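## Task

Lay two rods (not the turquoise one) flat and end to end in a straight line so the pair adds up to the turquoise rod's 10 cm. Rod lengths by colour: blue 1, magenta 2, grey 3, orange 4, lime 5, purple 6, red 7, green 8, pink 9, turquoise 10 (cm). The two ends must touch or nearly touch. No other train may exist, and every rod outside the train must sit at least one rod width from it. The train has to stay in place without the robot holding it; release it and pull the grippers away at the end.

## Robot and tools

Robot: two arms, left_arm and right_arm, each with six joints and a parallel gripper. Each arm carries one wrist camera: cam_left_wrist and cam_right_wrist, both fisheye images of 616x616 pixels.

Frame: a single world frame is shared by both arms. Its origin lies on the table surface midway between the arms; +x runs out across the table, +z is up, and left_arm sits toward +y. The arm names do not correspond to image sides. Result lines report each gripper as end_effector_position (metres) and end_effector_quat_wxyz in this frame; the reported position can be somewhat wrong, especially when the arm reaches far. The gripper's fingers extend along its own +z axis and close along its y axis; the reported point sits between the pads, roughly 1 cm short of the fingertips.

Tool execute_actions, argument actions: a list holding one item or nothing. An empty list issues no command and just returns state plus pictures. An item with rows is a motion: rows is a list of 1 to 15 rows, steps (3 to 15, default 15) is how many control steps of 1/30 s run; one row per step, with the final row reused if steps exceeds the row count. An item with only steps (up to 300) is a wait that sends nothing. Optional pictures: true attaches camera images; otherwise images come only with an empty list.

Each row is one list of 14 numbers covering both arms, always all 14: left_arm waist, shoulder, elbow, wrist pitch, wrist yaw, wrist roll, opening, then right_arm in the same seven-number order. The joint values are absolute target angles in radians (the same quantities shown in Joint positions), not offsets. Ranges per arm: waist -2.880..2.880, shoulder 0.000..3.142, elbow 0.000..3.019, wrist pitch -1.693..1.571, wrist yaw -1.571..1.571, wrist roll -2.094..2.094. A target beyond a range end by more than 0.019 and farther out than the current angle gets the whole call rejected, with nothing sent. True limits can differ from these by up to 0.019; a target past the real end is clipped and the result may say "joint sent to its limit" (possibly about an earlier, still-running action). Opening is an absolute value from -1 (shut) to +1 (fully open, 0.094 m pad gap).

Motion limits: each step, the target actually sent stays within a lead of the measured angle: waist 0.264, shoulder 0.32, elbow 0.276, wrist pitch 0.33, wrist yaw 0.186, wrist roll 0.522 rad. If targets would move a gripper more than 70 mm from where it is measured, all that arm's targets are pulled back toward current angles. Distant goals therefore need several calls. Arms keep heading toward the last row during your thinking and waits, until they have all nearly stopped or a step is HELD.

Timing: a result is reported 3 steps before its action finishes; those 3 steps play out while you compose the next reply. Your writing time advances the simulation.

Result lines: the state line gives each gripper pose. Joint positions and Joint velocities list, per arm, six joints (rad, rad/s) then the pad gap (m, m/s). grip_measured shows finger opening on the command scale; each gripper's reading may be off by about 1 mm. "joint command not followed" means a clearance check altered or blocked joint targets on some steps; the rest of the row still ran. HELD flags steps where your row was partly or wholly not sent. MOTOR HOT appears from 85 °C; at 100 °C an OVER-TEMPERATURE FAULT stops that arm, which drops whatever it holds. Holding loads, even during thinking, heats motors, so don't grip longer than needed.

Gripping: between the extremes, fingers go to where grip_measured equals your command. To hold a rod, command about 0.03 below its grip_measured reading; smaller margins squeeze more gently. Pad force caps at roughly 50-62 N (lower on some grippers, less on very thin parts), with a brief spike at first contact.

Tool zoom_image: camera (cam_left_wrist or cam_right_wrist) and region [x0, y0, x1, y1] in pixels of that camera's latest image, origin top-left, at most 504x504. Returns an enlarged view.

Camera calibration: each camera has fisheye intrinsics K, distortion D and T_world_to_cam (4x4, metres, world to camera), derived from the arm's joint readings; values may be slightly off (about 0.5% focal, 1.5 px centre, 0.5° and 2.5 mm pose). Results with pictures list updated camera poses.

Tool finished_scene: argument scene (1 or 2), the number of the current scene. Replying without any tool call ends everything.

Cautions: never push or drop anything off the table; do not let the arms collide or press against each other; avoid drops, slips, slams and forceful shoves; external tugs on held parts or pushes on loose rods can occur. Before finishing, open the grippers and move them away so the rods rest unassisted.

Each tool is called after "Emit:" as a command line: name --argument value for each argument, lists and objects as JSON in quotes; but a table of rows of numbers goes row by row, as --pt "numbers of a row", without its own name.

## Session

Emit:
execute_actions --actions '[]'

Scene clock: 0.00 s of 5100.00 s.
left_arm: end_effector_position=(+0.4547, +0.4818, +0.1708) grip_measured=+1.000 end_effector_quat_wxyz=(+0.482, -0.316, +0.643, +0.503) | right_arm: end_effector_position=(+0.1710, -0.0806, +0.2434) grip_measured=+1.000 end_effector_quat_wxyz=(+0.070, +0.710, -0.701, +0.024)
Joint positions: left_arm=[-0.287  1.548  0.547  0.819 -1.417  0.169  0.094] | right_arm=[ 1.099  1.17   1.12  -1.669  0.004 -0.493  0.094]
Joint velocities: left_arm=[-0.015 -0.005 -0.012  0.002  0.037 -0.022  0.   ] | right_arm=[-0.005 -0.005 -0.002  0.007 -0.051  0.007  0.   ]

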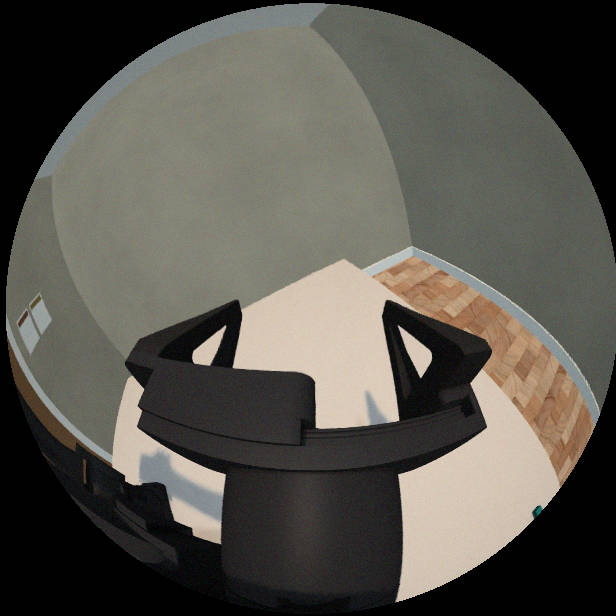

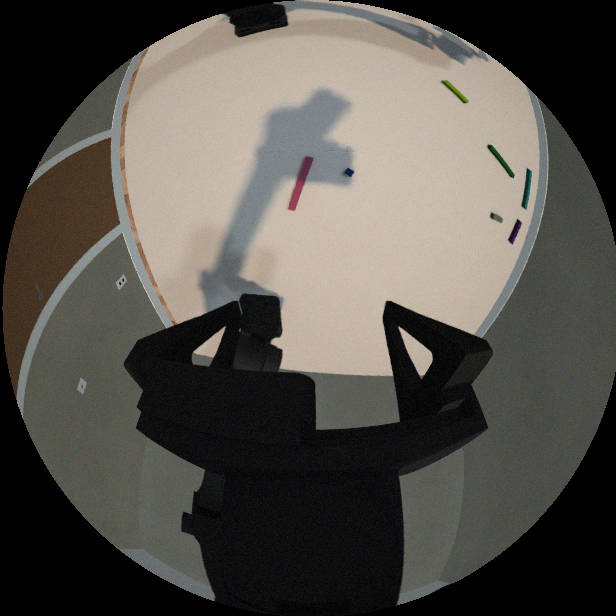

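Emit:
execute_actions --actions '[{"rows":[[-0.287,1.548,0.547,0.819,-1.417,0.169,1,1.099,1.17,1.12,-1.3,0.0,-0.493,1]],"steps":15}]'

Emit:
execute_actions --actions '[{"steps":15}]'

Scene clock: 2.20 s of 5100.00 s.
left_arm: end_effector_position=(+0.4547, +0.4818, +0.1708) grip_measured=+1.000 end_effector_quat_wxyz=(+0.482, -0.316, +0.643, +0.503) | right_arm: end_effector_position=(+0.2093, -0.0064, +0.2432) grip_measured=+1.000 end_effector_quat_wxyz=(-0.096, +0.708, -0.699, -0.028)
Joint positions: left_arm=[-0.287  1.548  0.547  0.819 -1.417  0.169  0.094] | right_arm=[ 1.099  1.166  1.111 -1.316  0.002 -0.493  0.094]
Joint velocities: left_arm=[ 0.005  0.005  0.012 -0.027  0.037  0.007  0.   ] | right_arm=[-0.024  0.005 -0.012 -0.017  0.007 -0.037  0.   ]
Steps of this call (steps 1 to 54: nothing new was sent; steps 55 to 66: the first 12 steps of this action). Readings (joint positions):
55: left_arm=[-0.287 1.548 0.547 0.819 -1.417 0.169] | right_arm=[1.099 1.168 1.116 -1.614 0.003 -0.493]
56: left_arm=[-0.287 1.548 0.547 0.819 -1.417 0.169] | right_arm=[1.099 1.164 1.111 -1.512 0.003 -0.493]
58: left_arm=[-0.287 1.548 0.547 0.819 -1.417 0.169] | right_arm=[1.099 1.166 1.111 -1.373 0.002 -0.493]
62: left_arm=[-0.287 1.548 0.547 0.819 -1.417 0.169] | right_arm=[1.099 1.166 1.111 -1.318 0.002 -0.493]
66: the state above

Scene clock: 2.70 s of 5100.00 s.
left_arm: end_effector_position=(+0.4547, +0.4818, +0.1708) grip_measured=+1.000 end_effector_quat_wxyz=(+0.482, -0.316, +0.643, +0.503) | right_arm: end_effector_position=(+0.2093, -0.0064, +0.2432) grip_measured=+1.000 end_effector_quat_wxyz=(-0.096, +0.708, -0.699, -0.028)
Joint positions: left_arm=[-0.287  1.548  0.547  0.819 -1.417  0.169  0.094] | right_arm=[ 1.099  1.166  1.111 -1.316  0.002 -0.493  0.094]
Joint velocities: left_arm=[-0.015 -0.005 -0.007 -0.007 -0.022 -0.051  0.   ] | right_arm=[-0.015  0.005  0.002 -0.002 -0.051 -0.007  0.   ]
Kept back: nothing.
Steps of this call (steps 1 to 3: the last 3 steps of your previous action; steps 4 to 15: the robot went on to your last target). Readings (joint positions):
1: left_arm=[-0.287 1.548 0.547 0.819 -1.417 0.169] | right_arm=[1.099 1.166 1.111 -1.316 0.002 -0.493]
2: left_arm=[-0.287 1.548 0.547 0.819 -1.417 0.169] | right_arm=[1.099 1.166 1.111 -1.316 0.002 -0.493]
4: left_arm=[-0.287 1.548 0.547 0.819 -1.417 0.169] | right_arm=[1.099 1.166 1.111 -1.316 0.002 -0.493]
8: left_arm=[-0.287 1.548 0.547 0.819 -1.417 0.169] | right_arm=[1.099 1.166 1.111 -1.316 0.002 -0.493]
15: the state above
All arms were judged still, so your last target was given up. Only a new action makes them travel on or press farther. Fingers that are still opening or closing keep moving.

Emit:
execute_actions --actions '[{"rows":[[-0.287,1.548,0.547,0.819,-1.417,0.169,1,1.099,1.17,1.45,-1.3,0.0,-0.493,1]],"steps":15}]'

Emit:
execute_actions --actions '[{"rows":[[-0.287,1.548,0.547,0.819,-1.417,0.169,1,1.099,1.55,1.45,-1.3,0.0,-0.493,1]],"steps":15}]'

Emit:
execute_actions --actions '[{"rows":[[-0.287,1.548,0.547,0.819,-1.417,0.169,1,0.8,1.55,1.45,-1.5,0.0,-0.493,1]],"steps":15}]' --pictures true

Scene clock: 3.40 s of 5100.00 s.
left_arm: end_effector_position=(+0.4547, +0.4818, +0.1708) grip_measured=+1.000 end_effector_quat_wxyz=(+0.482, -0.316, +0.643, +0.503) | right_arm: end_effector_position=(+0.2379, +0.0486, +0.3895) grip_measured=+1.000 end_effector_quat_wxyz=(-0.247, +0.687, -0.679, -0.075)
Joint positions: left_arm=[-0.287  1.548  0.547  0.819 -1.417  0.169  0.094] | right_arm=[ 1.099  1.167  1.424 -1.306  0.002 -0.493  0.094]
Joint velocities: left_arm=[-0.015 -0.005  0.002  0.012  0.007  0.066  0.   ] | right_arm=[-0.015 -0.161  0.183  0.012 -0.051 -0.037  0.   ]
Steps of this call (steps 1 to 9: nothing new was sent; steps 10 to 21: the first 12 steps of this action). Readings (joint positions):
10: left_arm=[-0.287 1.548 0.547 0.819 -1.417 0.169] | right_arm=[1.099 1.167 1.119 -1.316 0.002 -0.493]
11: left_arm=[-0.287 1.548 0.547 0.819 -1.417 0.169] | right_arm=[1.099 1.171 1.138 -1.316 0.002 -0.493]
13: left_arm=[-0.287 1.548 0.547 0.819 -1.417 0.169] | right_arm=[1.099 1.177 1.196 -1.316 0.002 -0.493]
17: left_arm=[-0.287 1.548 0.547 0.819 -1.417 0.169] | right_arm=[1.099 1.178 1.336 -1.316 0.002 -0.493]
21: the state above

Scene clock: 3.90 s of 5100.00 s.
left_arm: end_effector_position=(+0.4547, +0.4818, +0.1708) grip_measured=+1.000 end_effector_quat_wxyz=(+0.482, -0.316, +0.643, +0.503) | right_arm: end_effector_position=(+0.2710, +0.1121, +0.2161) grip_measured=+1.000 end_effector_quat_wxyz=(-0.064, +0.710, -0.701, -0.019)
Joint positions: left_arm=[-0.287  1.548  0.547  0.819 -1.417  0.169  0.094] | right_arm=[ 1.099  1.565  1.434 -1.306  0.002 -0.493  0.094]
Joint velocities: left_arm=[-0.015 -0.015 -0.022  0.002 -0.066 -0.007  0.   ] | right_arm=[-0.005  0.943  0.002 -0.012 -0.022 -0.007  0.   ]
Steps of this call (steps 1 to 3: the last 3 steps of your previous action; steps 4 to 15: the first 12 steps of this action). Readings (joint positions):
4: left_arm=[-0.287 1.548 0.547 0.819 -1.417 0.169] | right_arm=[1.099 1.165 1.428 -1.306 0.002 -0.493]
5: left_arm=[-0.287 1.548 0.547 0.819 -1.417 0.169] | right_arm=[1.099 1.179 1.432 -1.306 0.002 -0.493]
7: left_arm=[-0.287 1.548 0.547 0.819 -1.417 0.169] | right_arm=[1.099 1.233 1.434 -1.306 0.002 -0.493]
11: left_arm=[-0.287 1.548 0.547 0.819 -1.417 0.169] | right_arm=[1.099 1.395 1.434 -1.306 0.002 -0.493]
15: the state above

Scene clock: 4.40 s of 5100.00 s.
left_arm: end_effector_position=(+0.4547, +0.4818, +0.1708) grip_measured=+1.000 end_effector_quat_wxyz=(+0.482, -0.316, +0.643, +0.503) | right_arm: end_effector_position=(+0.3718, -0.0226, +0.2127) grip_measured=+1.000 end_effector_quat_wxyz=(-0.024, -0.582, +0.813, -0.005)
Joint positions: left_arm=[-0.287  1.548  0.547  0.819 -1.417  0.169  0.094] | right_arm=[ 0.757  1.562  1.426 -1.485  0.004 -0.493  0.094]
Joint velocities: left_arm=[-0.005  0.005  0.002  0.002  0.051 -0.051  0.   ] | right_arm=[-0.288 -0.112 -0.002 -0.061  0.037 -0.051  0.   ]
Steps of this call (steps 1 to 3: the last 3 steps of your previous action; steps 4 to 15: the first 12 steps of this action). Readings (joint positions):
4: left_arm=[-0.287 1.548 0.547 0.819 -1.417 0.169] | right_arm=[1.091 1.617 1.426 -1.322 -0.001 -0.493]
5: left_arm=[-0.287 1.548 0.547 0.819 -1.417 0.169] | right_arm=[1.078 1.614 1.426 -1.349 -0.003 -0.493]
7: left_arm=[-0.287 1.548 0.547 0.819 -1.417 0.169] | right_arm=[1.026 1.605 1.426 -1.395 -0.004 -0.493]
11: left_arm=[-0.287 1.548 0.547 0.819 -1.417 0.169] | right_arm=[0.869 1.583 1.426 -1.461 -0.003 -0.493]
15: the state above
camera_calibration (this result's frames):
cam_right_wrist: T_world_to_cam=[[0.944338, -0.32881, -0.010426, -0.354442], [-0.249548, -0.73663, 0.628572, -0.0531958], [-0.214361, -0.590983, -0.777682, 0.355445], [0, 0, 0, 1]] pos_world=[0.397632, 0.0543321, 0.306165]

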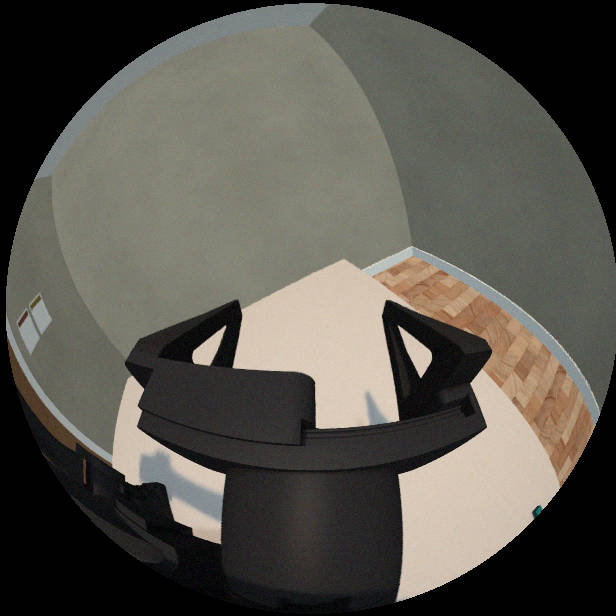

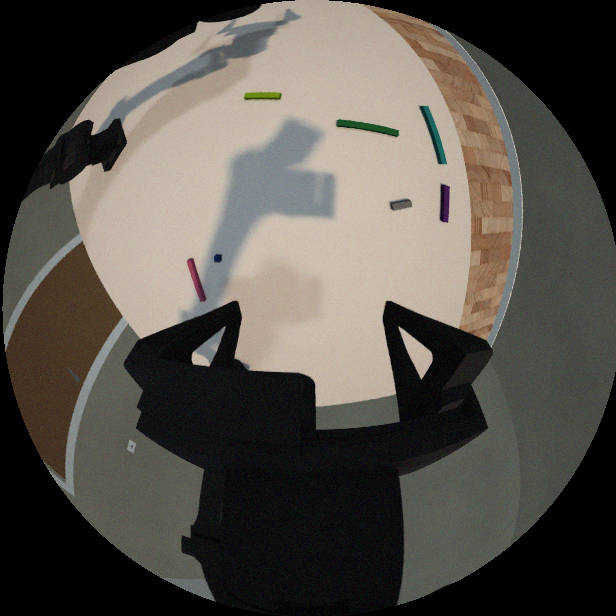

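Emit:
zoom_image --camera "cam_right_wrist" --region '[160, 230, 260, 330]'

Region (160, 230, 260, 330) of cam_right_wrist's 616x616 image, scaled by 5.040, with more detail than that image has.

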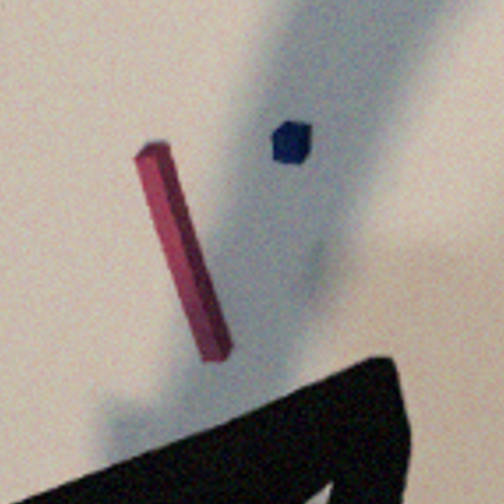

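Emit:
execute_actions --actions '[{"rows":[[-0.287,1.548,0.547,0.819,-1.417,0.169,1,0.85,1.52,1.3,-1.4,0.0,-0.493,1],[-0.287,1.548,0.547,0.819,-1.417,0.169,1,0.85,1.52,1.3,-1.4,0.0,-0.493,1],[-0.287,1.548,0.547,0.819,-1.417,0.169,1,0.85,1.52,1.3,-1.4,0.0,-0.493,1],[-0.287,1.548,0.547,0.819,-1.417,0.169,1,0.85,1.52,1.3,-1.4,0.0,-0.493,1],[-0.287,1.548,0.547,0.819,-1.417,0.169,1,0.93,1.48,1.17,-1.3,0.0,-0.493,1],[-0.287,1.548,0.547,0.819,-1.417,0.169,1,0.93,1.48,1.17,-1.3,0.0,-0.493,1],[-0.287,1.548,0.547,0.819,-1.417,0.169,1,0.93,1.48,1.17,-1.3,0.0,-0.493,1],[-0.287,1.548,0.547,0.819,-1.417,0.169,1,0.93,1.48,1.17,-1.3,0.0,-0.493,1],[-0.287,1.548,0.547,0.819,-1.417,0.169,1,1.01,1.44,1.03,-1.18,0.0,-0.493,0.5],[-0.287,1.548,0.547,0.819,-1.417,0.169,1,1.01,1.44,1.03,-1.18,0.0,-0.493,0.5],[-0.287,1.548,0.547,0.819,-1.417,0.169,1,1.01,1.44,1.03,-1.18,0.0,-0.493,0.5],[-0.287,1.548,0.547,0.819,-1.417,0.169,1,1.01,1.44,1.03,-1.18,0.0,-0.493,0.5],[-0.287,1.548,0.547,0.819,-1.417,0.169,1,1.084,1.395,0.895,-1.055,0.0,-0.493,0.5]],"steps":15}]'

Emit:
execute_actions --actions '[{"steps":20}]' --pictures true

Scene clock: 5.77 s of 5100.00 s.
left_arm: end_effector_position=(+0.4547, +0.4818, +0.1708) grip_measured=+1.000 end_effector_quat_wxyz=(+0.482, -0.316, +0.643, +0.503) | right_arm: end_effector_position=(+0.2480, -0.0123, +0.1118) grip_measured=+0.508 end_effector_quat_wxyz=(+0.033, +0.675, -0.737, +0.008)
Joint positions: left_arm=[-0.287  1.548  0.547  0.819 -1.417  0.169  0.094] | right_arm=[ 1.     1.464  1.039 -1.216 -0.    -0.493  0.071]
Joint velocities: left_arm=[ 0.005  0.005 -0.007 -0.002  0.022  0.022  0.   ] | right_arm=[ 0.601 -0.112 -0.589  0.198  0.007 -0.022 -0.009]
Steps of this call (steps 1 to 3: the last 3 steps of your previous action; steps 4 to 29: the robot went on to your last target; steps 30 to 41: the first 12 steps of this action). Readings (joint positions):
30: left_arm=[-0.287 1.548 0.547 0.819 -1.417 0.169] | right_arm=[0.800 1.549 1.409 -1.468 0.001 -0.493]
31: left_arm=[-0.287 1.548 0.547 0.819 -1.417 0.169] | right_arm=[0.804 1.536 1.377 -1.439 0.001 -0.493]
33: left_arm=[-0.287 1.548 0.547 0.819 -1.417 0.169] | right_arm=[0.820 1.522 1.320 -1.424 0.001 -0.493]
37: left_arm=[-0.287 1.548 0.547 0.819 -1.417 0.169] | right_arm=[0.897 1.495 1.180 -1.332 0.002 -0.493]
41: the state above

Scene clock: 6.43 s of 5100.00 s.
left_arm: end_effector_position=(+0.4547, +0.4818, +0.1708) grip_measured=+1.000 end_effector_quat_wxyz=(+0.482, -0.316, +0.643, +0.503) | right_arm: end_effector_position=(+0.2043, -0.0190, +0.0780) grip_measured=+0.502 end_effector_quat_wxyz=(+0.011, +0.710, -0.705, +0.003)
Joint positions: left_arm=[-0.287  1.548  0.547  0.819 -1.417  0.169  0.094] | right_arm=[ 1.093  1.406  0.881 -1.068 -0.001 -0.493  0.071]
Joint velocities: left_arm=[-0.015 -0.005 -0.012  0.007  0.022 -0.022  0.   ] | right_arm=[ 0.005 -0.005 -0.012  0.007 -0.037 -0.022 -0.001]
Kept back: nothing.
Steps of this call (steps 1 to 3: the last 3 steps of your previous action; steps 4 to 20: the robot went on to your last target). Readings (joint positions):
1: left_arm=[-0.287 1.548 0.547 0.819 -1.417 0.169] | right_arm=[1.022 1.455 1.005 -1.181 0.000 -0.493]
2: left_arm=[-0.287 1.548 0.547 0.819 -1.417 0.169] | right_arm=[1.044 1.440 0.964 -1.131 0.000 -0.493]
4: left_arm=[-0.287 1.548 0.547 0.819 -1.417 0.169] | right_arm=[1.080 1.417 0.903 -1.093 -0.000 -0.493]
8: left_arm=[-0.287 1.548 0.547 0.819 -1.417 0.169] | right_arm=[1.093 1.409 0.881 -1.077 -0.001 -0.493]
20: the state above
camera_calibration (this result's frames):
cam_right_wrist: T_world_to_cam=[[0.999998, 0.00063038, -0.00180063, -0.202234], [0.00159542, -0.793851, 0.608111, -0.0584758], [-0.00104609, -0.608112, -0.79385, 0.174287], [0, 0, 0, 1]] pos_world=[0.202509, 0.0596926, 0.173553]

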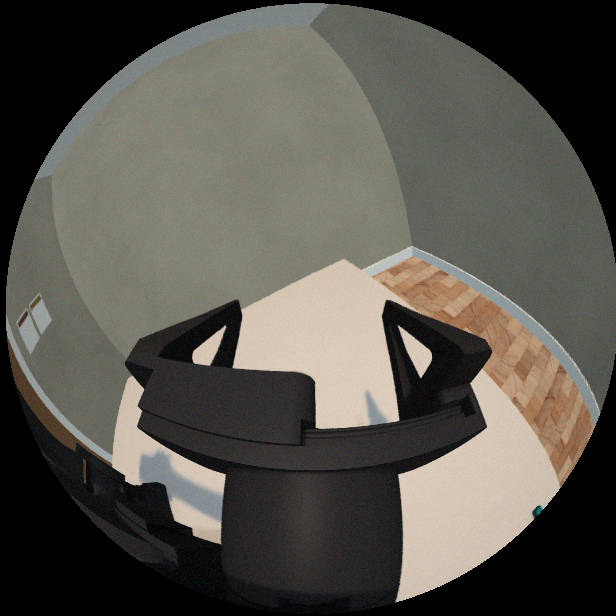

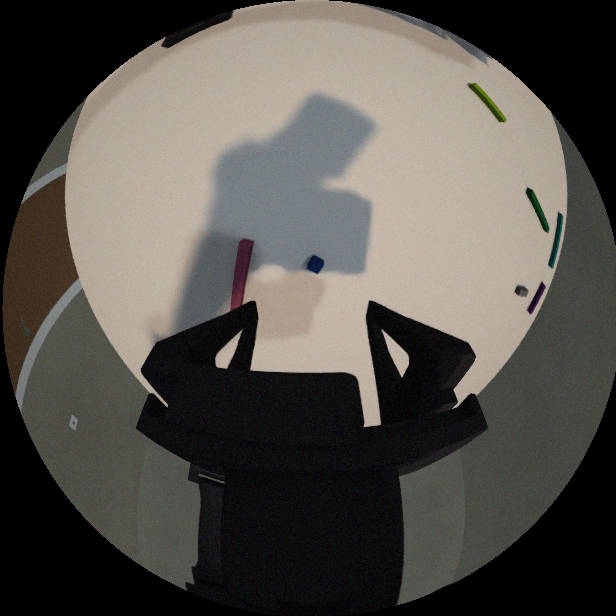

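Emit:
zoom_image --camera "cam_right_wrist" --region '[220, 220, 346, 346]'

Region (220, 220, 346, 346) of cam_right_wrist's 616x616 image, scaled by 4.000, with more detail than that image has.

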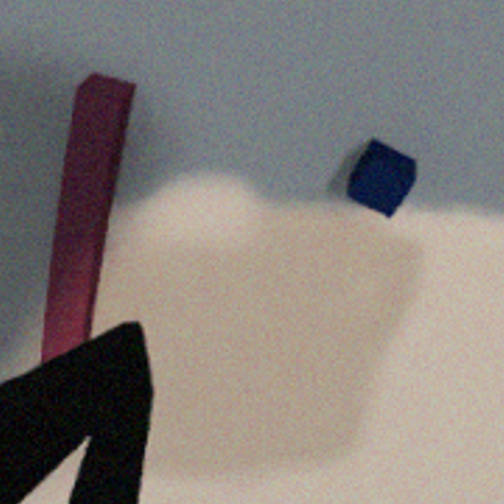

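Emit:
execute_actions --actions '[{"rows":[[-0.287,1.548,0.547,0.819,-1.417,0.169,1,1.084,1.42,0.88,-1.02,0.0,-0.4,0.3],[-0.287,1.548,0.547,0.819,-1.417,0.169,1,1.084,1.42,0.88,-1.02,0.0,-0.3,0.1],[-0.287,1.548,0.547,0.819,-1.417,0.169,1,1.084,1.42,0.88,-1.02,0.0,-0.2,-0.1],[-0.287,1.548,0.547,0.819,-1.417,0.169,1,1.084,1.44,0.86,-0.98,0.0,-0.1,-0.3],[-0.287,1.548,0.547,0.819,-1.417,0.169,1,1.084,1.44,0.86,-0.98,0.0,0.0,-0.3],[-0.287,1.548,0.547,0.819,-1.417,0.169,1,1.084,1.44,0.86,-0.98,0.0,0.0,-0.3],[-0.287,1.548,0.547,0.819,-1.417,0.169,1,1.084,1.46,0.84,-0.93,0.0,0.0,-0.3],[-0.287,1.548,0.547,0.819,-1.417,0.169,1,1.084,1.46,0.84,-0.93,0.0,0.0,-0.3],[-0.287,1.548,0.547,0.819,-1.417,0.169,1,1.084,1.46,0.84,-0.93,0.0,0.0,-0.3],[-0.287,1.548,0.547,0.819,-1.417,0.169,1,1.082,1.476,0.818,-0.886,0.0,0.0,-0.3]],"steps":15}]'

Emit:
execute_actions --actions '[{"steps":12}]' --pictures true

Scene clock: 7.57 s of 5100.00 s.
left_arm: end_effector_position=(+0.4547, +0.4818, +0.1708) grip_measured=+1.000 end_effector_quat_wxyz=(+0.482, -0.316, +0.643, +0.503) | right_arm: end_effector_position=(+0.2091, -0.0099, +0.0437) grip_measured=-0.298 end_effector_quat_wxyz=(+0.012, -0.547, +0.837, +0.007)
Joint positions: left_arm=[-0.287  1.548  0.547  0.819 -1.417  0.169  0.094] | right_arm=[ 1.093  1.458  0.828 -0.914 -0.001 -0.073  0.033]
Joint velocities: left_arm=[ 0.005 -0.005 -0.012  0.007 -0.007 -0.051  0.   ] | right_arm=[ 0.005  0.239 -0.198  0.247 -0.066  0.432  0.001]
Steps of this call (steps 1 to 15: the robot went on to your last target; steps 16 to 22: nothing new was sent; steps 23 to 34: the first 12 steps of this action). Readings (joint positions):
23: left_arm=[-0.287 1.548 0.547 0.819 -1.417 0.169] | right_arm=[1.093 1.406 0.881 -1.062 -0.001 -0.481]
24: left_arm=[-0.287 1.548 0.547 0.819 -1.417 0.169] | right_arm=[1.093 1.406 0.881 -1.052 -0.001 -0.452]
26: left_arm=[-0.287 1.548 0.547 0.819 -1.417 0.169] | right_arm=[1.093 1.408 0.878 -1.031 -0.001 -0.354]
30: left_arm=[-0.287 1.548 0.547 0.819 -1.417 0.169] | right_arm=[1.093 1.426 0.859 -0.970 -0.001 -0.155]
34: the state above

Scene clock: 7.97 s of 5100.00 s.
left_arm: end_effector_position=(+0.4547, +0.4818, +0.1708) grip_measured=+1.000 end_effector_quat_wxyz=(+0.482, -0.316, +0.643, +0.503) | right_arm: end_effector_position=(+0.2070, -0.0138, +0.0342) grip_measured=-0.298 end_effector_quat_wxyz=(+0.005, -0.525, +0.851, +0.003)
Joint positions: left_arm=[-0.287  1.548  0.547  0.819 -1.417  0.169  0.094] | right_arm=[ 1.093  1.474  0.815 -0.9   -0.001 -0.02   0.033]
Joint velocities: left_arm=[-0.005 -0.005 -0.027 -0.002  0.066  0.022  0.   ] | right_arm=[ 0.005 -0.005  0.017 -0.017 -0.066 -0.007  0.001]
Kept back: nothing.
Steps of this call (steps 1 to 3: the last 3 steps of your previous action; steps 4 to 12: the robot went on to your last target). Readings (joint positions):
1: left_arm=[-0.287 1.548 0.547 0.819 -1.417 0.169] | right_arm=[1.093 1.465 0.822 -0.908 -0.001 -0.062]
2: left_arm=[-0.287 1.548 0.547 0.819 -1.417 0.169] | right_arm=[1.093 1.470 0.819 -0.906 -0.001 -0.052]
4: left_arm=[-0.287 1.548 0.547 0.819 -1.417 0.169] | right_arm=[1.093 1.474 0.815 -0.904 -0.001 -0.039]
8: left_arm=[-0.287 1.548 0.547 0.819 -1.417 0.169] | right_arm=[1.093 1.474 0.815 -0.900 -0.001 -0.026]
12: the state above
camera_calibration (this result's frames):
cam_right_wrist: T_world_to_cam=[[0.890368, -0.455157, 0.00880465, -0.189042], [-0.374421, -0.721158, 0.582873, 0.0520405], [-0.258949, -0.522268, -0.812516, 0.197914], [0, 0, 0, 1]] pos_world=[0.239052, 0.0548497, 0.13214]

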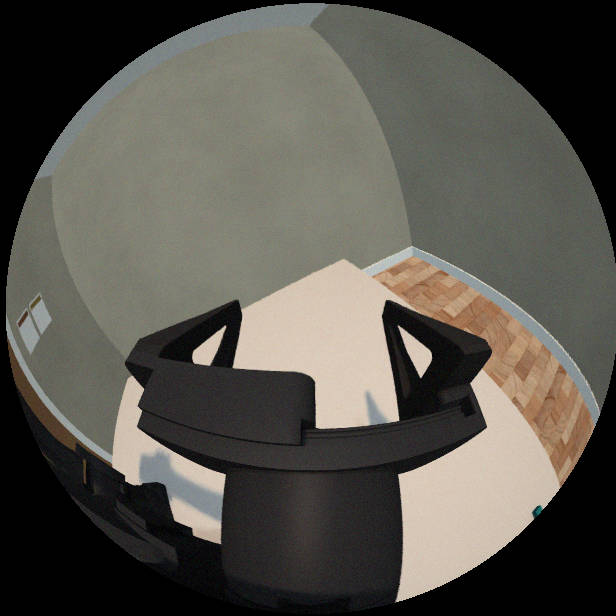

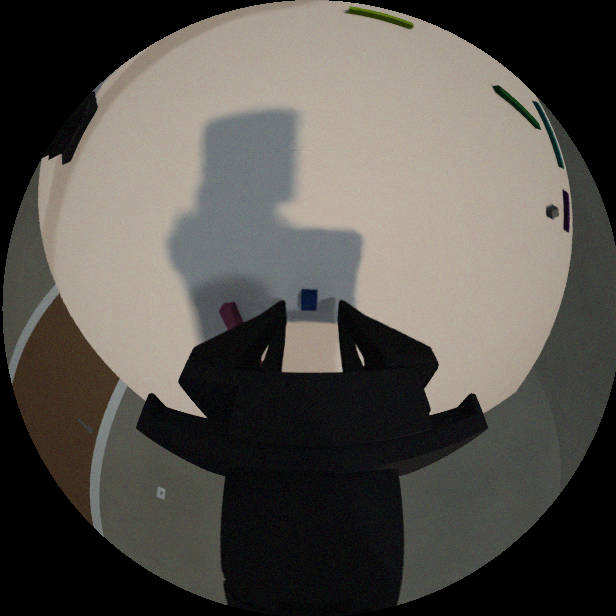

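Emit:
execute_actions --actions '[{"rows":[[-0.287,1.548,0.547,0.819,-1.417,0.169,1,1.09,1.485,0.805,-0.875,0.0,0.01,-0.3],[-0.287,1.548,0.547,0.819,-1.417,0.169,1,1.09,1.485,0.805,-0.875,0.0,0.01,-0.3],[-0.287,1.548,0.547,0.819,-1.417,0.169,1,1.09,1.485,0.805,-0.875,0.0,0.01,-0.3],[-0.287,1.548,0.547,0.819,-1.417,0.169,1,1.09,1.498,0.795,-0.855,0.0,0.01,-0.3],[-0.287,1.548,0.547,0.819,-1.417,0.169,1,1.09,1.498,0.795,-0.855,0.0,0.01,-0.3],[-0.287,1.548,0.547,0.819,-1.417,0.169,1,1.09,1.498,0.795,-0.855,0.0,0.01,-0.3],[-0.287,1.548,0.547,0.819,-1.417,0.169,1,1.09,1.51,0.787,-0.836,0.0,0.01,-0.3]],"steps":15}]'

Emit:
execute_actions --actions '[{"steps":8}]' --pictures true

Emit:
zoom_image --camera "cam_right_wrist" --region '[250, 250, 376, 376]'

Scene clock: 8.77 s of 5100.00 s.
left_arm: end_effector_position=(+0.4547, +0.4818, +0.1708) grip_measured=+1.000 end_effector_quat_wxyz=(+0.482, -0.316, +0.643, +0.503) | right_arm: end_effector_position=(+0.2065, -0.0150, +0.0203) grip_measured=-0.298 end_effector_quat_wxyz=(+0.007, -0.519, +0.855, +0.005)
Joint positions: left_arm=[-0.287  1.548  0.547  0.819 -1.417  0.169  0.094] | right_arm=[ 1.093  1.495  0.791 -0.849 -0.    -0.007  0.033]
Joint velocities: left_arm=[-0.005 -0.005  0.007 -0.022  0.022 -0.051  0.   ] | right_arm=[ 0.005  0.005  0.007  0.032  0.037  0.007 -0.   ]
Steps of this call (steps 1 to 12: the robot went on to your last target; steps 13 to 24: the first 12 steps of this action). Readings (joint positions):
13: left_arm=[-0.287 1.548 0.547 0.819 -1.417 0.169] | right_arm=[1.093 1.474 0.814 -0.898 -0.001 -0.015]
14: left_arm=[-0.287 1.548 0.547 0.819 -1.417 0.169] | right_arm=[1.093 1.474 0.813 -0.894 -0.001 -0.014]
16: left_arm=[-0.287 1.548 0.547 0.819 -1.417 0.169] | right_arm=[1.093 1.475 0.808 -0.886 -0.001 -0.011]
20: left_arm=[-0.287 1.548 0.547 0.819 -1.417 0.169] | right_arm=[1.093 1.485 0.796 -0.861 -0.001 -0.008]
24: the state above

Scene clock: 9.03 s of 5100.00 s.
left_arm: end_effector_position=(+0.4547, +0.4818, +0.1708) grip_measured=+1.000 end_effector_quat_wxyz=(+0.482, -0.316, +0.643, +0.503) | right_arm: end_effector_position=(+0.2066, -0.0148, +0.0203) grip_measured=-0.298 end_effector_quat_wxyz=(+0.008, -0.519, +0.855, +0.005)
Joint positions: left_arm=[-0.287  1.548  0.547  0.819 -1.417  0.169  0.094] | right_arm=[ 1.093  1.495  0.791 -0.849 -0.    -0.007  0.033]
Joint velocities: left_arm=[-0.015  0.005  0.017 -0.002 -0.022  0.007  0.   ] | right_arm=[-0.005  0.005  0.007 -0.007 -0.037 -0.022 -0.001]
Kept back: nothing.
Steps of this call (steps 1 to 3: the last 3 steps of your previous action; steps 4 to 8: the robot went on to your last target). Readings (joint positions):
1: left_arm=[-0.287 1.548 0.547 0.819 -1.417 0.169] | right_arm=[1.093 1.495 0.791 -0.849 -0.000 -0.007]
2: left_arm=[-0.287 1.548 0.547 0.819 -1.417 0.169] | right_arm=[1.093 1.495 0.791 -0.849 -0.000 -0.007]
4: left_arm=[-0.287 1.548 0.547 0.819 -1.417 0.169] | right_arm=[1.093 1.495 0.791 -0.849 -0.000 -0.007]
8: the state above
camera_calibration (this result's frames):
cam_right_wrist: T_world_to_cam=[[0.884181, -0.467058, 0.00902913, -0.187873], [-0.385889, -0.719355, 0.577597, 0.0617783], [-0.263276, -0.514184, -0.816272, 0.187019], [0, 0, 0, 1]] pos_world=[0.239191, 0.0528555, 0.118672]

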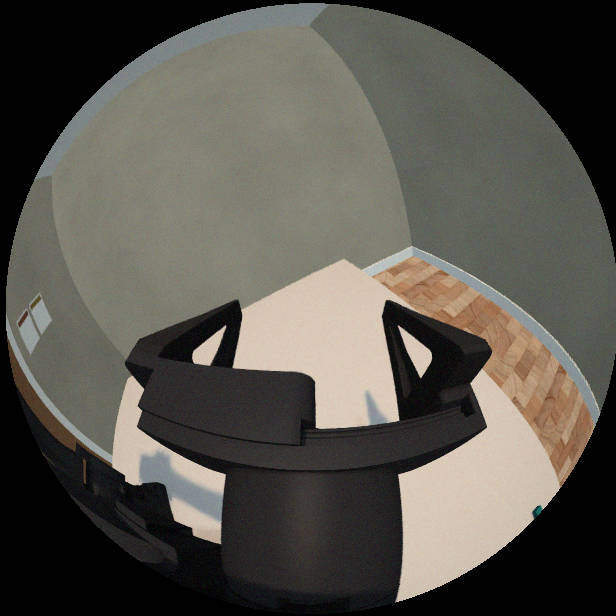

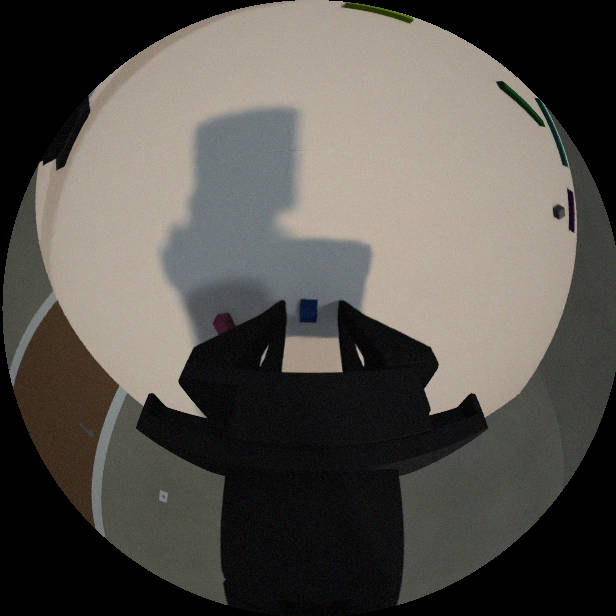

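Region (250, 250, 376, 376) of cam_right_wrist's 616x616 image, scaled by 4.000, with more detail than that image has.

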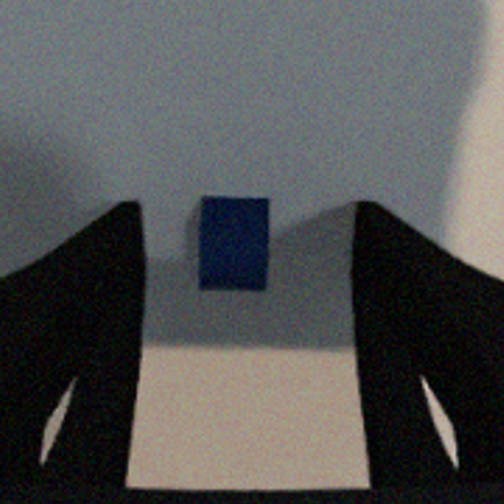

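Emit:
execute_actions --actions '[{"rows":[[-0.287,1.548,0.547,0.819,-1.417,0.169,1,1.105,1.51,0.777,-0.836,0.0,0.01,-0.3],[-0.287,1.548,0.547,0.819,-1.417,0.169,1,1.105,1.51,0.777,-0.836,0.0,0.01,-0.3],[-0.287,1.548,0.547,0.819,-1.417,0.169,1,1.105,1.51,0.777,-0.836,0.0,0.01,-0.3],[-0.287,1.548,0.547,0.819,-1.417,0.169,1,1.105,1.522,0.777,-0.836,0.0,0.01,-0.3]],"steps":15}]' --pictures true

Emit:
zoom_image --camera "cam_right_wrist" --region '[250, 250, 376, 376]'

Scene clock: 9.87 s of 5100.00 s.
left_arm: end_effector_position=(+0.4547, +0.4818, +0.1708) grip_measured=+1.000 end_effector_quat_wxyz=(+0.482, -0.316, +0.643, +0.503) | right_arm: end_effector_position=(+0.2066, -0.0148, +0.0203) grip_measured=-0.298 end_effector_quat_wxyz=(+0.008, -0.519, +0.855, +0.005)
Joint positions: left_arm=[-0.287  1.548  0.547  0.819 -1.417  0.169  0.094] | right_arm=[ 1.093  1.495  0.791 -0.849 -0.    -0.007  0.033]
Joint velocities: left_arm=[ 0.015 -0.005 -0.007  0.012 -0.022 -0.037  0.   ] | right_arm=[ 0.005  0.005 -0.002  0.002  0.007 -0.11   0.001]
Steps of this call (steps 1 to 13: the robot went on to your last target; steps 14 to 25: the first 12 steps of this action). Readings (joint positions):
14: left_arm=[-0.287 1.548 0.547 0.819 -1.417 0.169] | right_arm=[1.093 1.495 0.791 -0.849 -0.000 -0.007]
15: left_arm=[-0.287 1.548 0.547 0.819 -1.417 0.169] | right_arm=[1.093 1.495 0.791 -0.849 -0.000 -0.007]
17: left_arm=[-0.287 1.548 0.547 0.819 -1.417 0.169] | right_arm=[1.093 1.495 0.791 -0.849 -0.000 -0.007]
21: left_arm=[-0.287 1.548 0.547 0.819 -1.417 0.169] | right_arm=[1.093 1.495 0.791 -0.849 -0.000 -0.007]
25: the state above
camera_calibration (this result's frames):
cam_right_wrist: T_world_to_cam=[[0.884181, -0.467058, 0.00902913, -0.187873], [-0.385889, -0.719355, 0.577597, 0.0617783], [-0.263276, -0.514184, -0.816272, 0.187019], [0, 0, 0, 1]] pos_world=[0.239191, 0.0528555, 0.118672]

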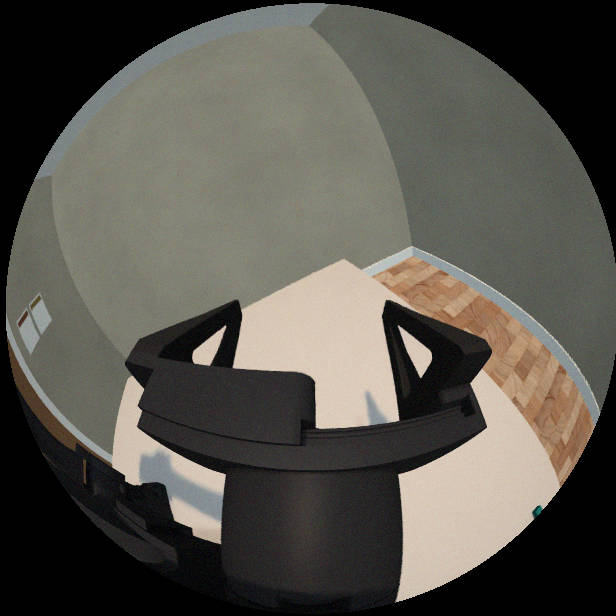

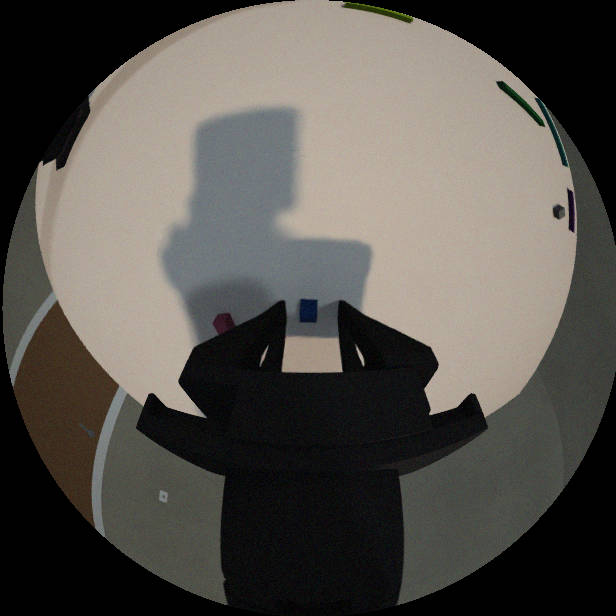

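Region (250, 250, 376, 376) of cam_right_wrist's 616x616 image, scaled by 4.000, with more detail than that image has.

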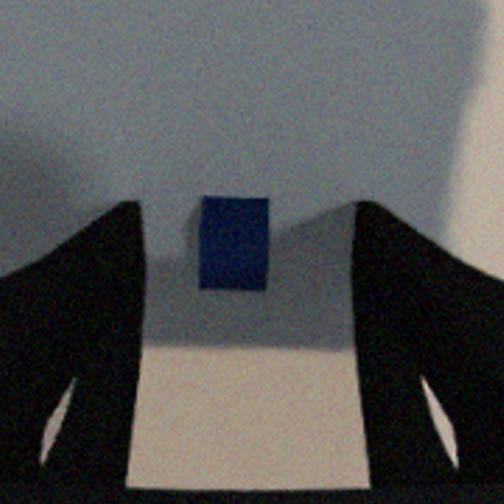

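Emit:
execute_actions --actions '[{"rows":[[-0.287,1.548,0.547,0.819,-1.417,0.169,1,1.093,1.48,0.79,-0.849,0.0,0.0,-0.3],[-0.287,1.548,0.547,0.819,-1.417,0.169,1,1.093,1.48,0.79,-0.849,0.0,0.0,-0.3],[-0.287,1.548,0.547,0.819,-1.417,0.169,1,1.093,1.48,0.79,-0.849,0.0,0.0,-0.3],[-0.287,1.548,0.547,0.819,-1.417,0.169,1,1.093,1.48,0.79,-0.849,0.0,0.0,-0.4],[-0.287,1.548,0.547,0.819,-1.417,0.169,1,1.093,1.48,0.79,-0.849,0.0,0.0,-0.5],[-0.287,1.548,0.547,0.819,-1.417,0.169,1,1.093,1.48,0.79,-0.849,0.0,0.0,-0.6],[-0.287,1.548,0.547,0.819,-1.417,0.169,1,1.093,1.48,0.79,-0.849,0.0,0.0,-0.67],[-0.287,1.548,0.547,0.819,-1.417,0.169,1,1.093,1.48,0.79,-0.849,0.0,0.0,-0.72],[-0.287,1.548,0.547,0.819,-1.417,0.169,1,1.093,1.48,0.79,-0.849,0.0,0.0,-0.76],[-0.287,1.548,0.547,0.819,-1.417,0.169,1,1.093,1.48,0.79,-0.849,0.0,0.0,-0.79],[-0.287,1.548,0.547,0.819,-1.417,0.169,1,1.093,1.48,0.79,-0.849,0.0,0.0,-0.82]],"steps":15}]'

Emit:
execute_actions --actions '[{"steps":8}]' --pictures true

Emit:
zoom_image --camera "cam_right_wrist" --region '[250, 250, 376, 376]'

Scene clock: 10.77 s of 5100.00 s.
left_arm: end_effector_position=(+0.4547, +0.4818, +0.1708) grip_measured=+1.000 end_effector_quat_wxyz=(+0.482, -0.316, +0.643, +0.503) | right_arm: end_effector_position=(+0.2067, -0.0146, +0.0214) grip_measured=-0.806 end_effector_quat_wxyz=(+0.009, -0.519, +0.855, +0.006)
Joint positions: left_arm=[-0.287  1.548  0.547  0.819 -1.417  0.169  0.094] | right_arm=[ 1.093  1.491  0.791 -0.849 -0.    -0.007  0.009]
Joint velocities: left_arm=[-0.015  0.005 -0.017 -0.017 -0.11   0.022  0.   ] | right_arm=[-0.005 -0.015 -0.027 -0.007 -0.051 -0.11  -0.003]
Steps of this call (steps 1 to 3: the last 3 steps of your previous action; steps 4 to 15: the robot went on to your last target; steps 16 to 27: the first 12 steps of this action). Readings (joint positions):
16: left_arm=[-0.287 1.548 0.547 0.819 -1.417 0.169] | right_arm=[1.093 1.494 0.791 -0.849 -0.000 -0.007]
17: left_arm=[-0.287 1.548 0.547 0.819 -1.417 0.169] | right_arm=[1.093 1.493 0.791 -0.849 -0.000 -0.007]
19: left_arm=[-0.287 1.548 0.547 0.819 -1.417 0.169] | right_arm=[1.093 1.492 0.791 -0.849 -0.000 -0.007]
23: left_arm=[-0.287 1.548 0.547 0.819 -1.417 0.169] | right_arm=[1.093 1.491 0.791 -0.849 -0.000 -0.007]
27: the state above

Scene clock: 11.03 s of 5100.00 s.
left_arm: end_effector_position=(+0.4547, +0.4818, +0.1708) grip_measured=+1.000 end_effector_quat_wxyz=(+0.482, -0.316, +0.643, +0.503) | right_arm: end_effector_position=(+0.2067, -0.0146, +0.0214) grip_measured=-0.807 end_effector_quat_wxyz=(+0.009, -0.519, +0.855, +0.006)
Joint positions: left_arm=[-0.287  1.548  0.547  0.819 -1.417  0.169  0.094] | right_arm=[ 1.093  1.491  0.791 -0.849 -0.    -0.007  0.009]
Joint velocities: left_arm=[-0.005 -0.005 -0.012 -0.012 -0.007 -0.051  0.   ] | right_arm=[ 0.005 -0.005  0.002 -0.007 -0.007  0.051  0.001]
Kept back: nothing.
Steps of this call (steps 1 to 3: the last 3 steps of your previous action; steps 4 to 8: the robot went on to your last target). Readings (joint positions):
1: left_arm=[-0.287 1.548 0.547 0.819 -1.417 0.169] | right_arm=[1.093 1.491 0.791 -0.849 -0.000 -0.007]
2: left_arm=[-0.287 1.548 0.547 0.819 -1.417 0.169] | right_arm=[1.093 1.491 0.791 -0.849 -0.000 -0.007]
4: left_arm=[-0.287 1.548 0.547 0.819 -1.417 0.169] | right_arm=[1.093 1.491 0.791 -0.849 -0.000 -0.007]
8: the state above
camera_calibration (this result's frames):
cam_right_wrist: T_world_to_cam=[[0.884166, -0.467085, 0.00902948, -0.18788], [-0.386813, -0.721104, 0.574791, 0.0615196], [-0.261965, -0.511703, -0.81825, 0.187911], [0, 0, 0, 1]] pos_world=[0.23914, 0.0527603, 0.120094]

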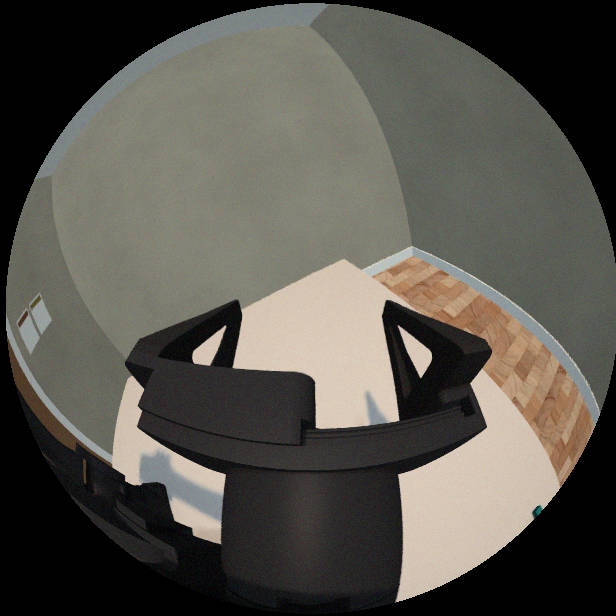

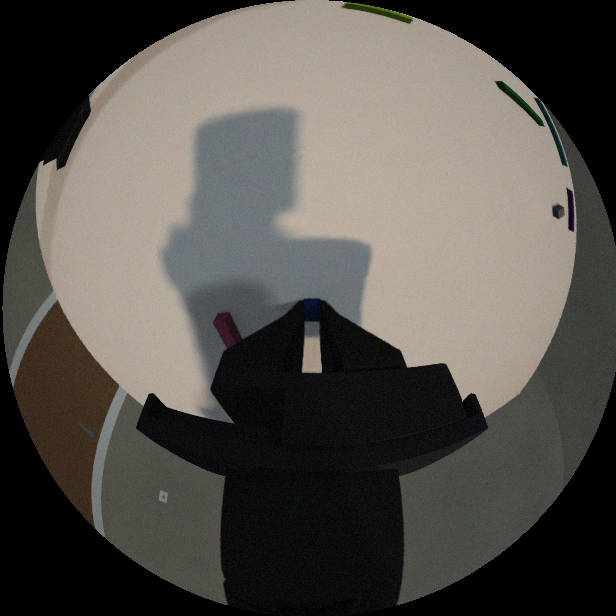

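Region (250, 250, 376, 376) of cam_right_wrist's 616x616 image, scaled by 4.000, with more detail than that image has.

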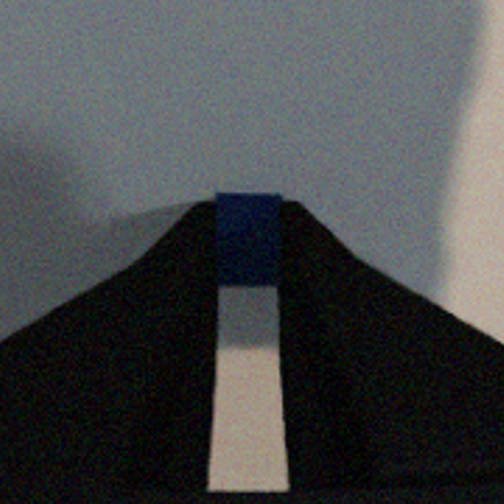

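Emit:
execute_actions --actions '[{"rows":[[-0.287,1.548,0.547,0.819,-1.417,0.169,1,1.093,1.48,0.79,-0.849,0.0,0.0,-0.84],[-0.287,1.548,0.547,0.819,-1.417,0.169,1,1.093,1.48,0.79,-0.849,0.0,0.0,-0.84],[-0.287,1.548,0.547,0.819,-1.417,0.169,1,1.093,1.46,0.8,-0.87,0.0,0.0,-0.84],[-0.287,1.548,0.547,0.819,-1.417,0.169,1,1.093,1.44,0.81,-0.89,0.0,0.0,-0.84],[-0.287,1.548,0.547,0.819,-1.417,0.169,1,1.093,1.42,0.82,-0.91,0.0,0.0,-0.84],[-0.287,1.548,0.547,0.819,-1.417,0.169,1,1.093,1.40,0.82,-0.93,0.0,0.0,-0.84],[-0.287,1.548,0.547,0.819,-1.417,0.169,1,1.1,1.38,0.81,-0.95,0.0,0.0,-0.84],[-0.287,1.548,0.547,0.819,-1.417,0.169,1,1.11,1.36,0.8,-0.96,0.0,0.0,-0.84],[-0.287,1.548,0.547,0.819,-1.417,0.169,1,1.12,1.34,0.785,-0.97,0.0,0.0,-0.84],[-0.287,1.548,0.547,0.819,-1.417,0.169,1,1.135,1.32,0.77,-0.98,0.0,0.0,-0.84],[-0.287,1.548,0.547,0.819,-1.417,0.169,1,1.15,1.30,0.75,-0.99,0.0,0.01,-0.84],[-0.287,1.548,0.547,0.819,-1.417,0.169,1,1.165,1.28,0.73,-1.0,0.0,0.01,-0.84],[-0.287,1.548,0.547,0.819,-1.417,0.169,1,1.18,1.26,0.71,-1.0,0.0,0.02,-0.84],[-0.287,1.548,0.547,0.819,-1.417,0.169,1,1.195,1.24,0.69,-1.01,0.0,0.02,-0.84],[-0.287,1.548,0.547,0.819,-1.417,0.169,1,1.21,1.22,0.67,-1.01,0.0,0.03,-0.84]],"steps":15}]'

Emit:
execute_actions --actions '[{"rows":[[-0.287,1.548,0.547,0.819,-1.417,0.169,1,1.225,1.2,0.65,-1.01,0.0,0.03,-0.84],[-0.287,1.548,0.547,0.819,-1.417,0.169,1,1.24,1.18,0.63,-1.01,0.0,0.03,-0.84],[-0.287,1.548,0.547,0.819,-1.417,0.169,1,1.25,1.165,0.61,-1.01,0.0,0.03,-0.84],[-0.287,1.548,0.547,0.819,-1.417,0.169,1,1.26,1.15,0.595,-1.01,0.0,0.03,-0.84],[-0.287,1.548,0.547,0.819,-1.417,0.169,1,1.27,1.14,0.58,-1.01,0.0,0.03,-0.84],[-0.287,1.548,0.547,0.819,-1.417,0.169,1,1.275,1.14,0.575,-1.01,0.0,0.03,-0.84]],"steps":15}]'

Emit:
execute_actions --actions '[{"steps":10}]' --pictures true

Emit:
zoom_image --camera "cam_right_wrist" --region '[230, 160, 398, 328]'

Scene clock: 12.63 s of 5100.00 s.
left_arm: end_effector_position=(+0.4547, +0.4818, +0.1708) grip_measured=+1.000 end_effector_quat_wxyz=(+0.482, -0.316, +0.643, +0.503) | right_arm: end_effector_position=(+0.1894, -0.0309, +0.0697) grip_measured=-0.818 end_effector_quat_wxyz=(+0.025, -0.528, +0.848, +0.016)
Joint positions: left_arm=[-0.287  1.548  0.547  0.819 -1.417  0.169  0.094] | right_arm=[ 1.116  1.321  0.772 -0.963 -0.    -0.006  0.009]
Joint velocities: left_arm=[ 0.005 -0.005  0.007  0.017  0.081  0.081  0.   ] | right_arm=[ 0.357 -0.806 -0.315 -0.252 -0.022  0.022  0.   ]
Steps of this call (steps 1 to 15: the robot went on to your last target; steps 16 to 36: nothing new was sent; steps 37 to 48: the first 12 steps of this action). Readings (joint positions):
37: left_arm=[-0.287 1.548 0.547 0.819 -1.417 0.169] | right_arm=[1.093 1.491 0.791 -0.849 -0.000 -0.007]
38: left_arm=[-0.287 1.548 0.547 0.819 -1.417 0.169] | right_arm=[1.093 1.491 0.791 -0.849 -0.000 -0.007]
40: left_arm=[-0.287 1.548 0.547 0.819 -1.417 0.169] | right_arm=[1.093 1.486 0.791 -0.857 -0.000 -0.007]
44: left_arm=[-0.287 1.548 0.547 0.819 -1.417 0.169] | right_arm=[1.094 1.425 0.791 -0.919 -0.000 -0.007]
48: the state above

Scene clock: 13.13 s of 5100.00 s.
left_arm: end_effector_position=(+0.4547, +0.4818, +0.1708) grip_measured=+1.000 end_effector_quat_wxyz=(+0.482, -0.316, +0.643, +0.503) | right_arm: end_effector_position=(+0.1150, -0.0968, +0.0497) grip_measured=-0.818 end_effector_quat_wxyz=(-0.004, -0.584, +0.812, -0.002)
Joint positions: left_arm=[-0.287  1.548  0.547  0.819 -1.417  0.169  0.094] | right_arm=[ 1.268  1.144  0.568 -1.004 -0.     0.012  0.009]
Joint velocities: left_arm=[-0.024 -0.005 -0.012 -0.002  0.022  0.095  0.   ] | right_arm=[-0.015 -0.015 -0.022 -0.002 -0.007 -0.007 -0.   ]
Steps of this call (steps 1 to 3: the last 3 steps of your previous action; steps 4 to 15: the first 12 steps of this action). Readings (joint positions):
4: left_arm=[-0.287 1.548 0.547 0.819 -1.417 0.169] | right_arm=[1.185 1.226 0.696 -0.989 -0.000 0.003]
5: left_arm=[-0.287 1.548 0.547 0.819 -1.417 0.169] | right_arm=[1.204 1.208 0.673 -0.992 -0.000 0.005]
7: left_arm=[-0.287 1.548 0.547 0.819 -1.417 0.169] | right_arm=[1.236 1.177 0.628 -0.997 -0.000 0.008]
11: left_arm=[-0.287 1.548 0.547 0.819 -1.417 0.169] | right_arm=[1.267 1.144 0.571 -1.004 -0.000 0.011]
15: the state above

Scene clock: 13.47 s of 5100.00 s.
left_arm: end_effector_position=(+0.4547, +0.4818, +0.1708) grip_measured=+1.000 end_effector_quat_wxyz=(+0.482, -0.316, +0.643, +0.503) | right_arm: end_effector_position=(+0.1150, -0.0968, +0.0497) grip_measured=-0.818 end_effector_quat_wxyz=(-0.004, -0.584, +0.812, -0.002)
Joint positions: left_arm=[-0.287  1.548  0.547  0.819 -1.417  0.169  0.094] | right_arm=[ 1.268  1.144  0.568 -1.004 -0.     0.014  0.009]
Joint velocities: left_arm=[-0.005  0.005  0.007 -0.017 -0.007 -0.037  0.   ] | right_arm=[ 0.005 -0.005 -0.032  0.022  0.022 -0.022 -0.   ]
Kept back: nothing.
Steps of this call (steps 1 to 3: the last 3 steps of your previous action; steps 4 to 10: the robot went on to your last target). Readings (joint positions):
1: left_arm=[-0.287 1.548 0.547 0.819 -1.417 0.169] | right_arm=[1.268 1.144 0.568 -1.004 -0.000 0.013]
2: left_arm=[-0.287 1.548 0.547 0.819 -1.417 0.169] | right_arm=[1.268 1.144 0.568 -1.004 -0.000 0.013]
4: left_arm=[-0.287 1.548 0.547 0.819 -1.417 0.169] | right_arm=[1.268 1.144 0.568 -1.004 -0.000 0.013]
8: left_arm=[-0.287 1.548 0.547 0.819 -1.417 0.169] | right_arm=[1.268 1.144 0.568 -1.004 -0.000 0.014]
10: the state above
camera_calibration (this result's frames):
cam_right_wrist: T_world_to_cam=[[0.945724, -0.324841, 0.00920009, -0.138752], [-0.265217, -0.75516, 0.599495, -0.0679946], [-0.187793, -0.569397, -0.800326, 0.129936], [0, 0, 0, 1]] pos_world=[0.137589, -0.0224341, 0.14603]

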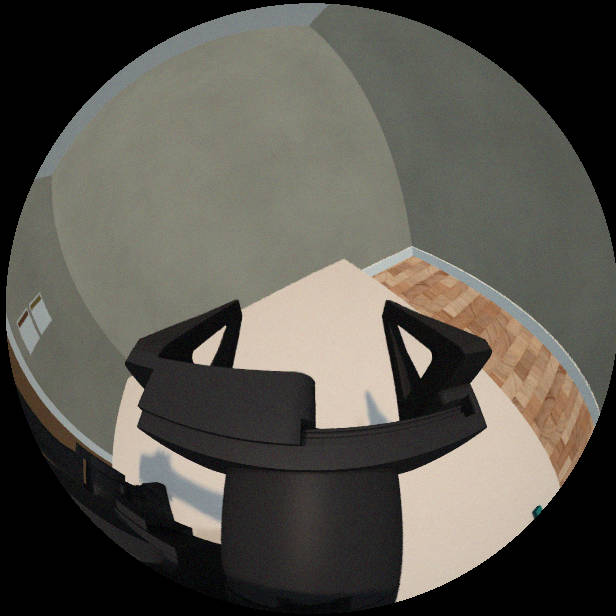

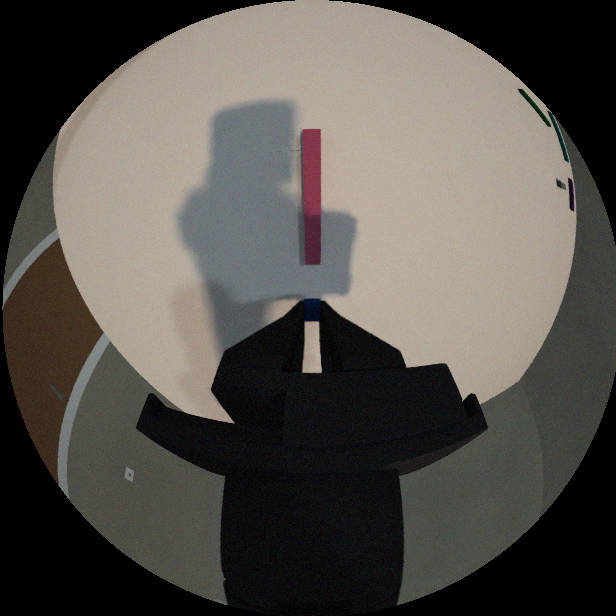

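Region (230, 160, 398, 328) of cam_right_wrist's 616x616 image, scaled by 3.000, with more detail than that image has.

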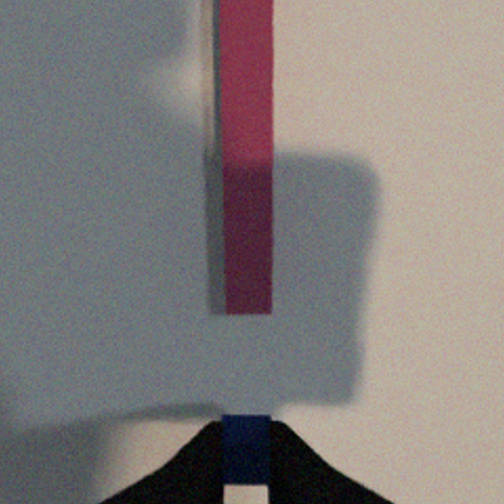

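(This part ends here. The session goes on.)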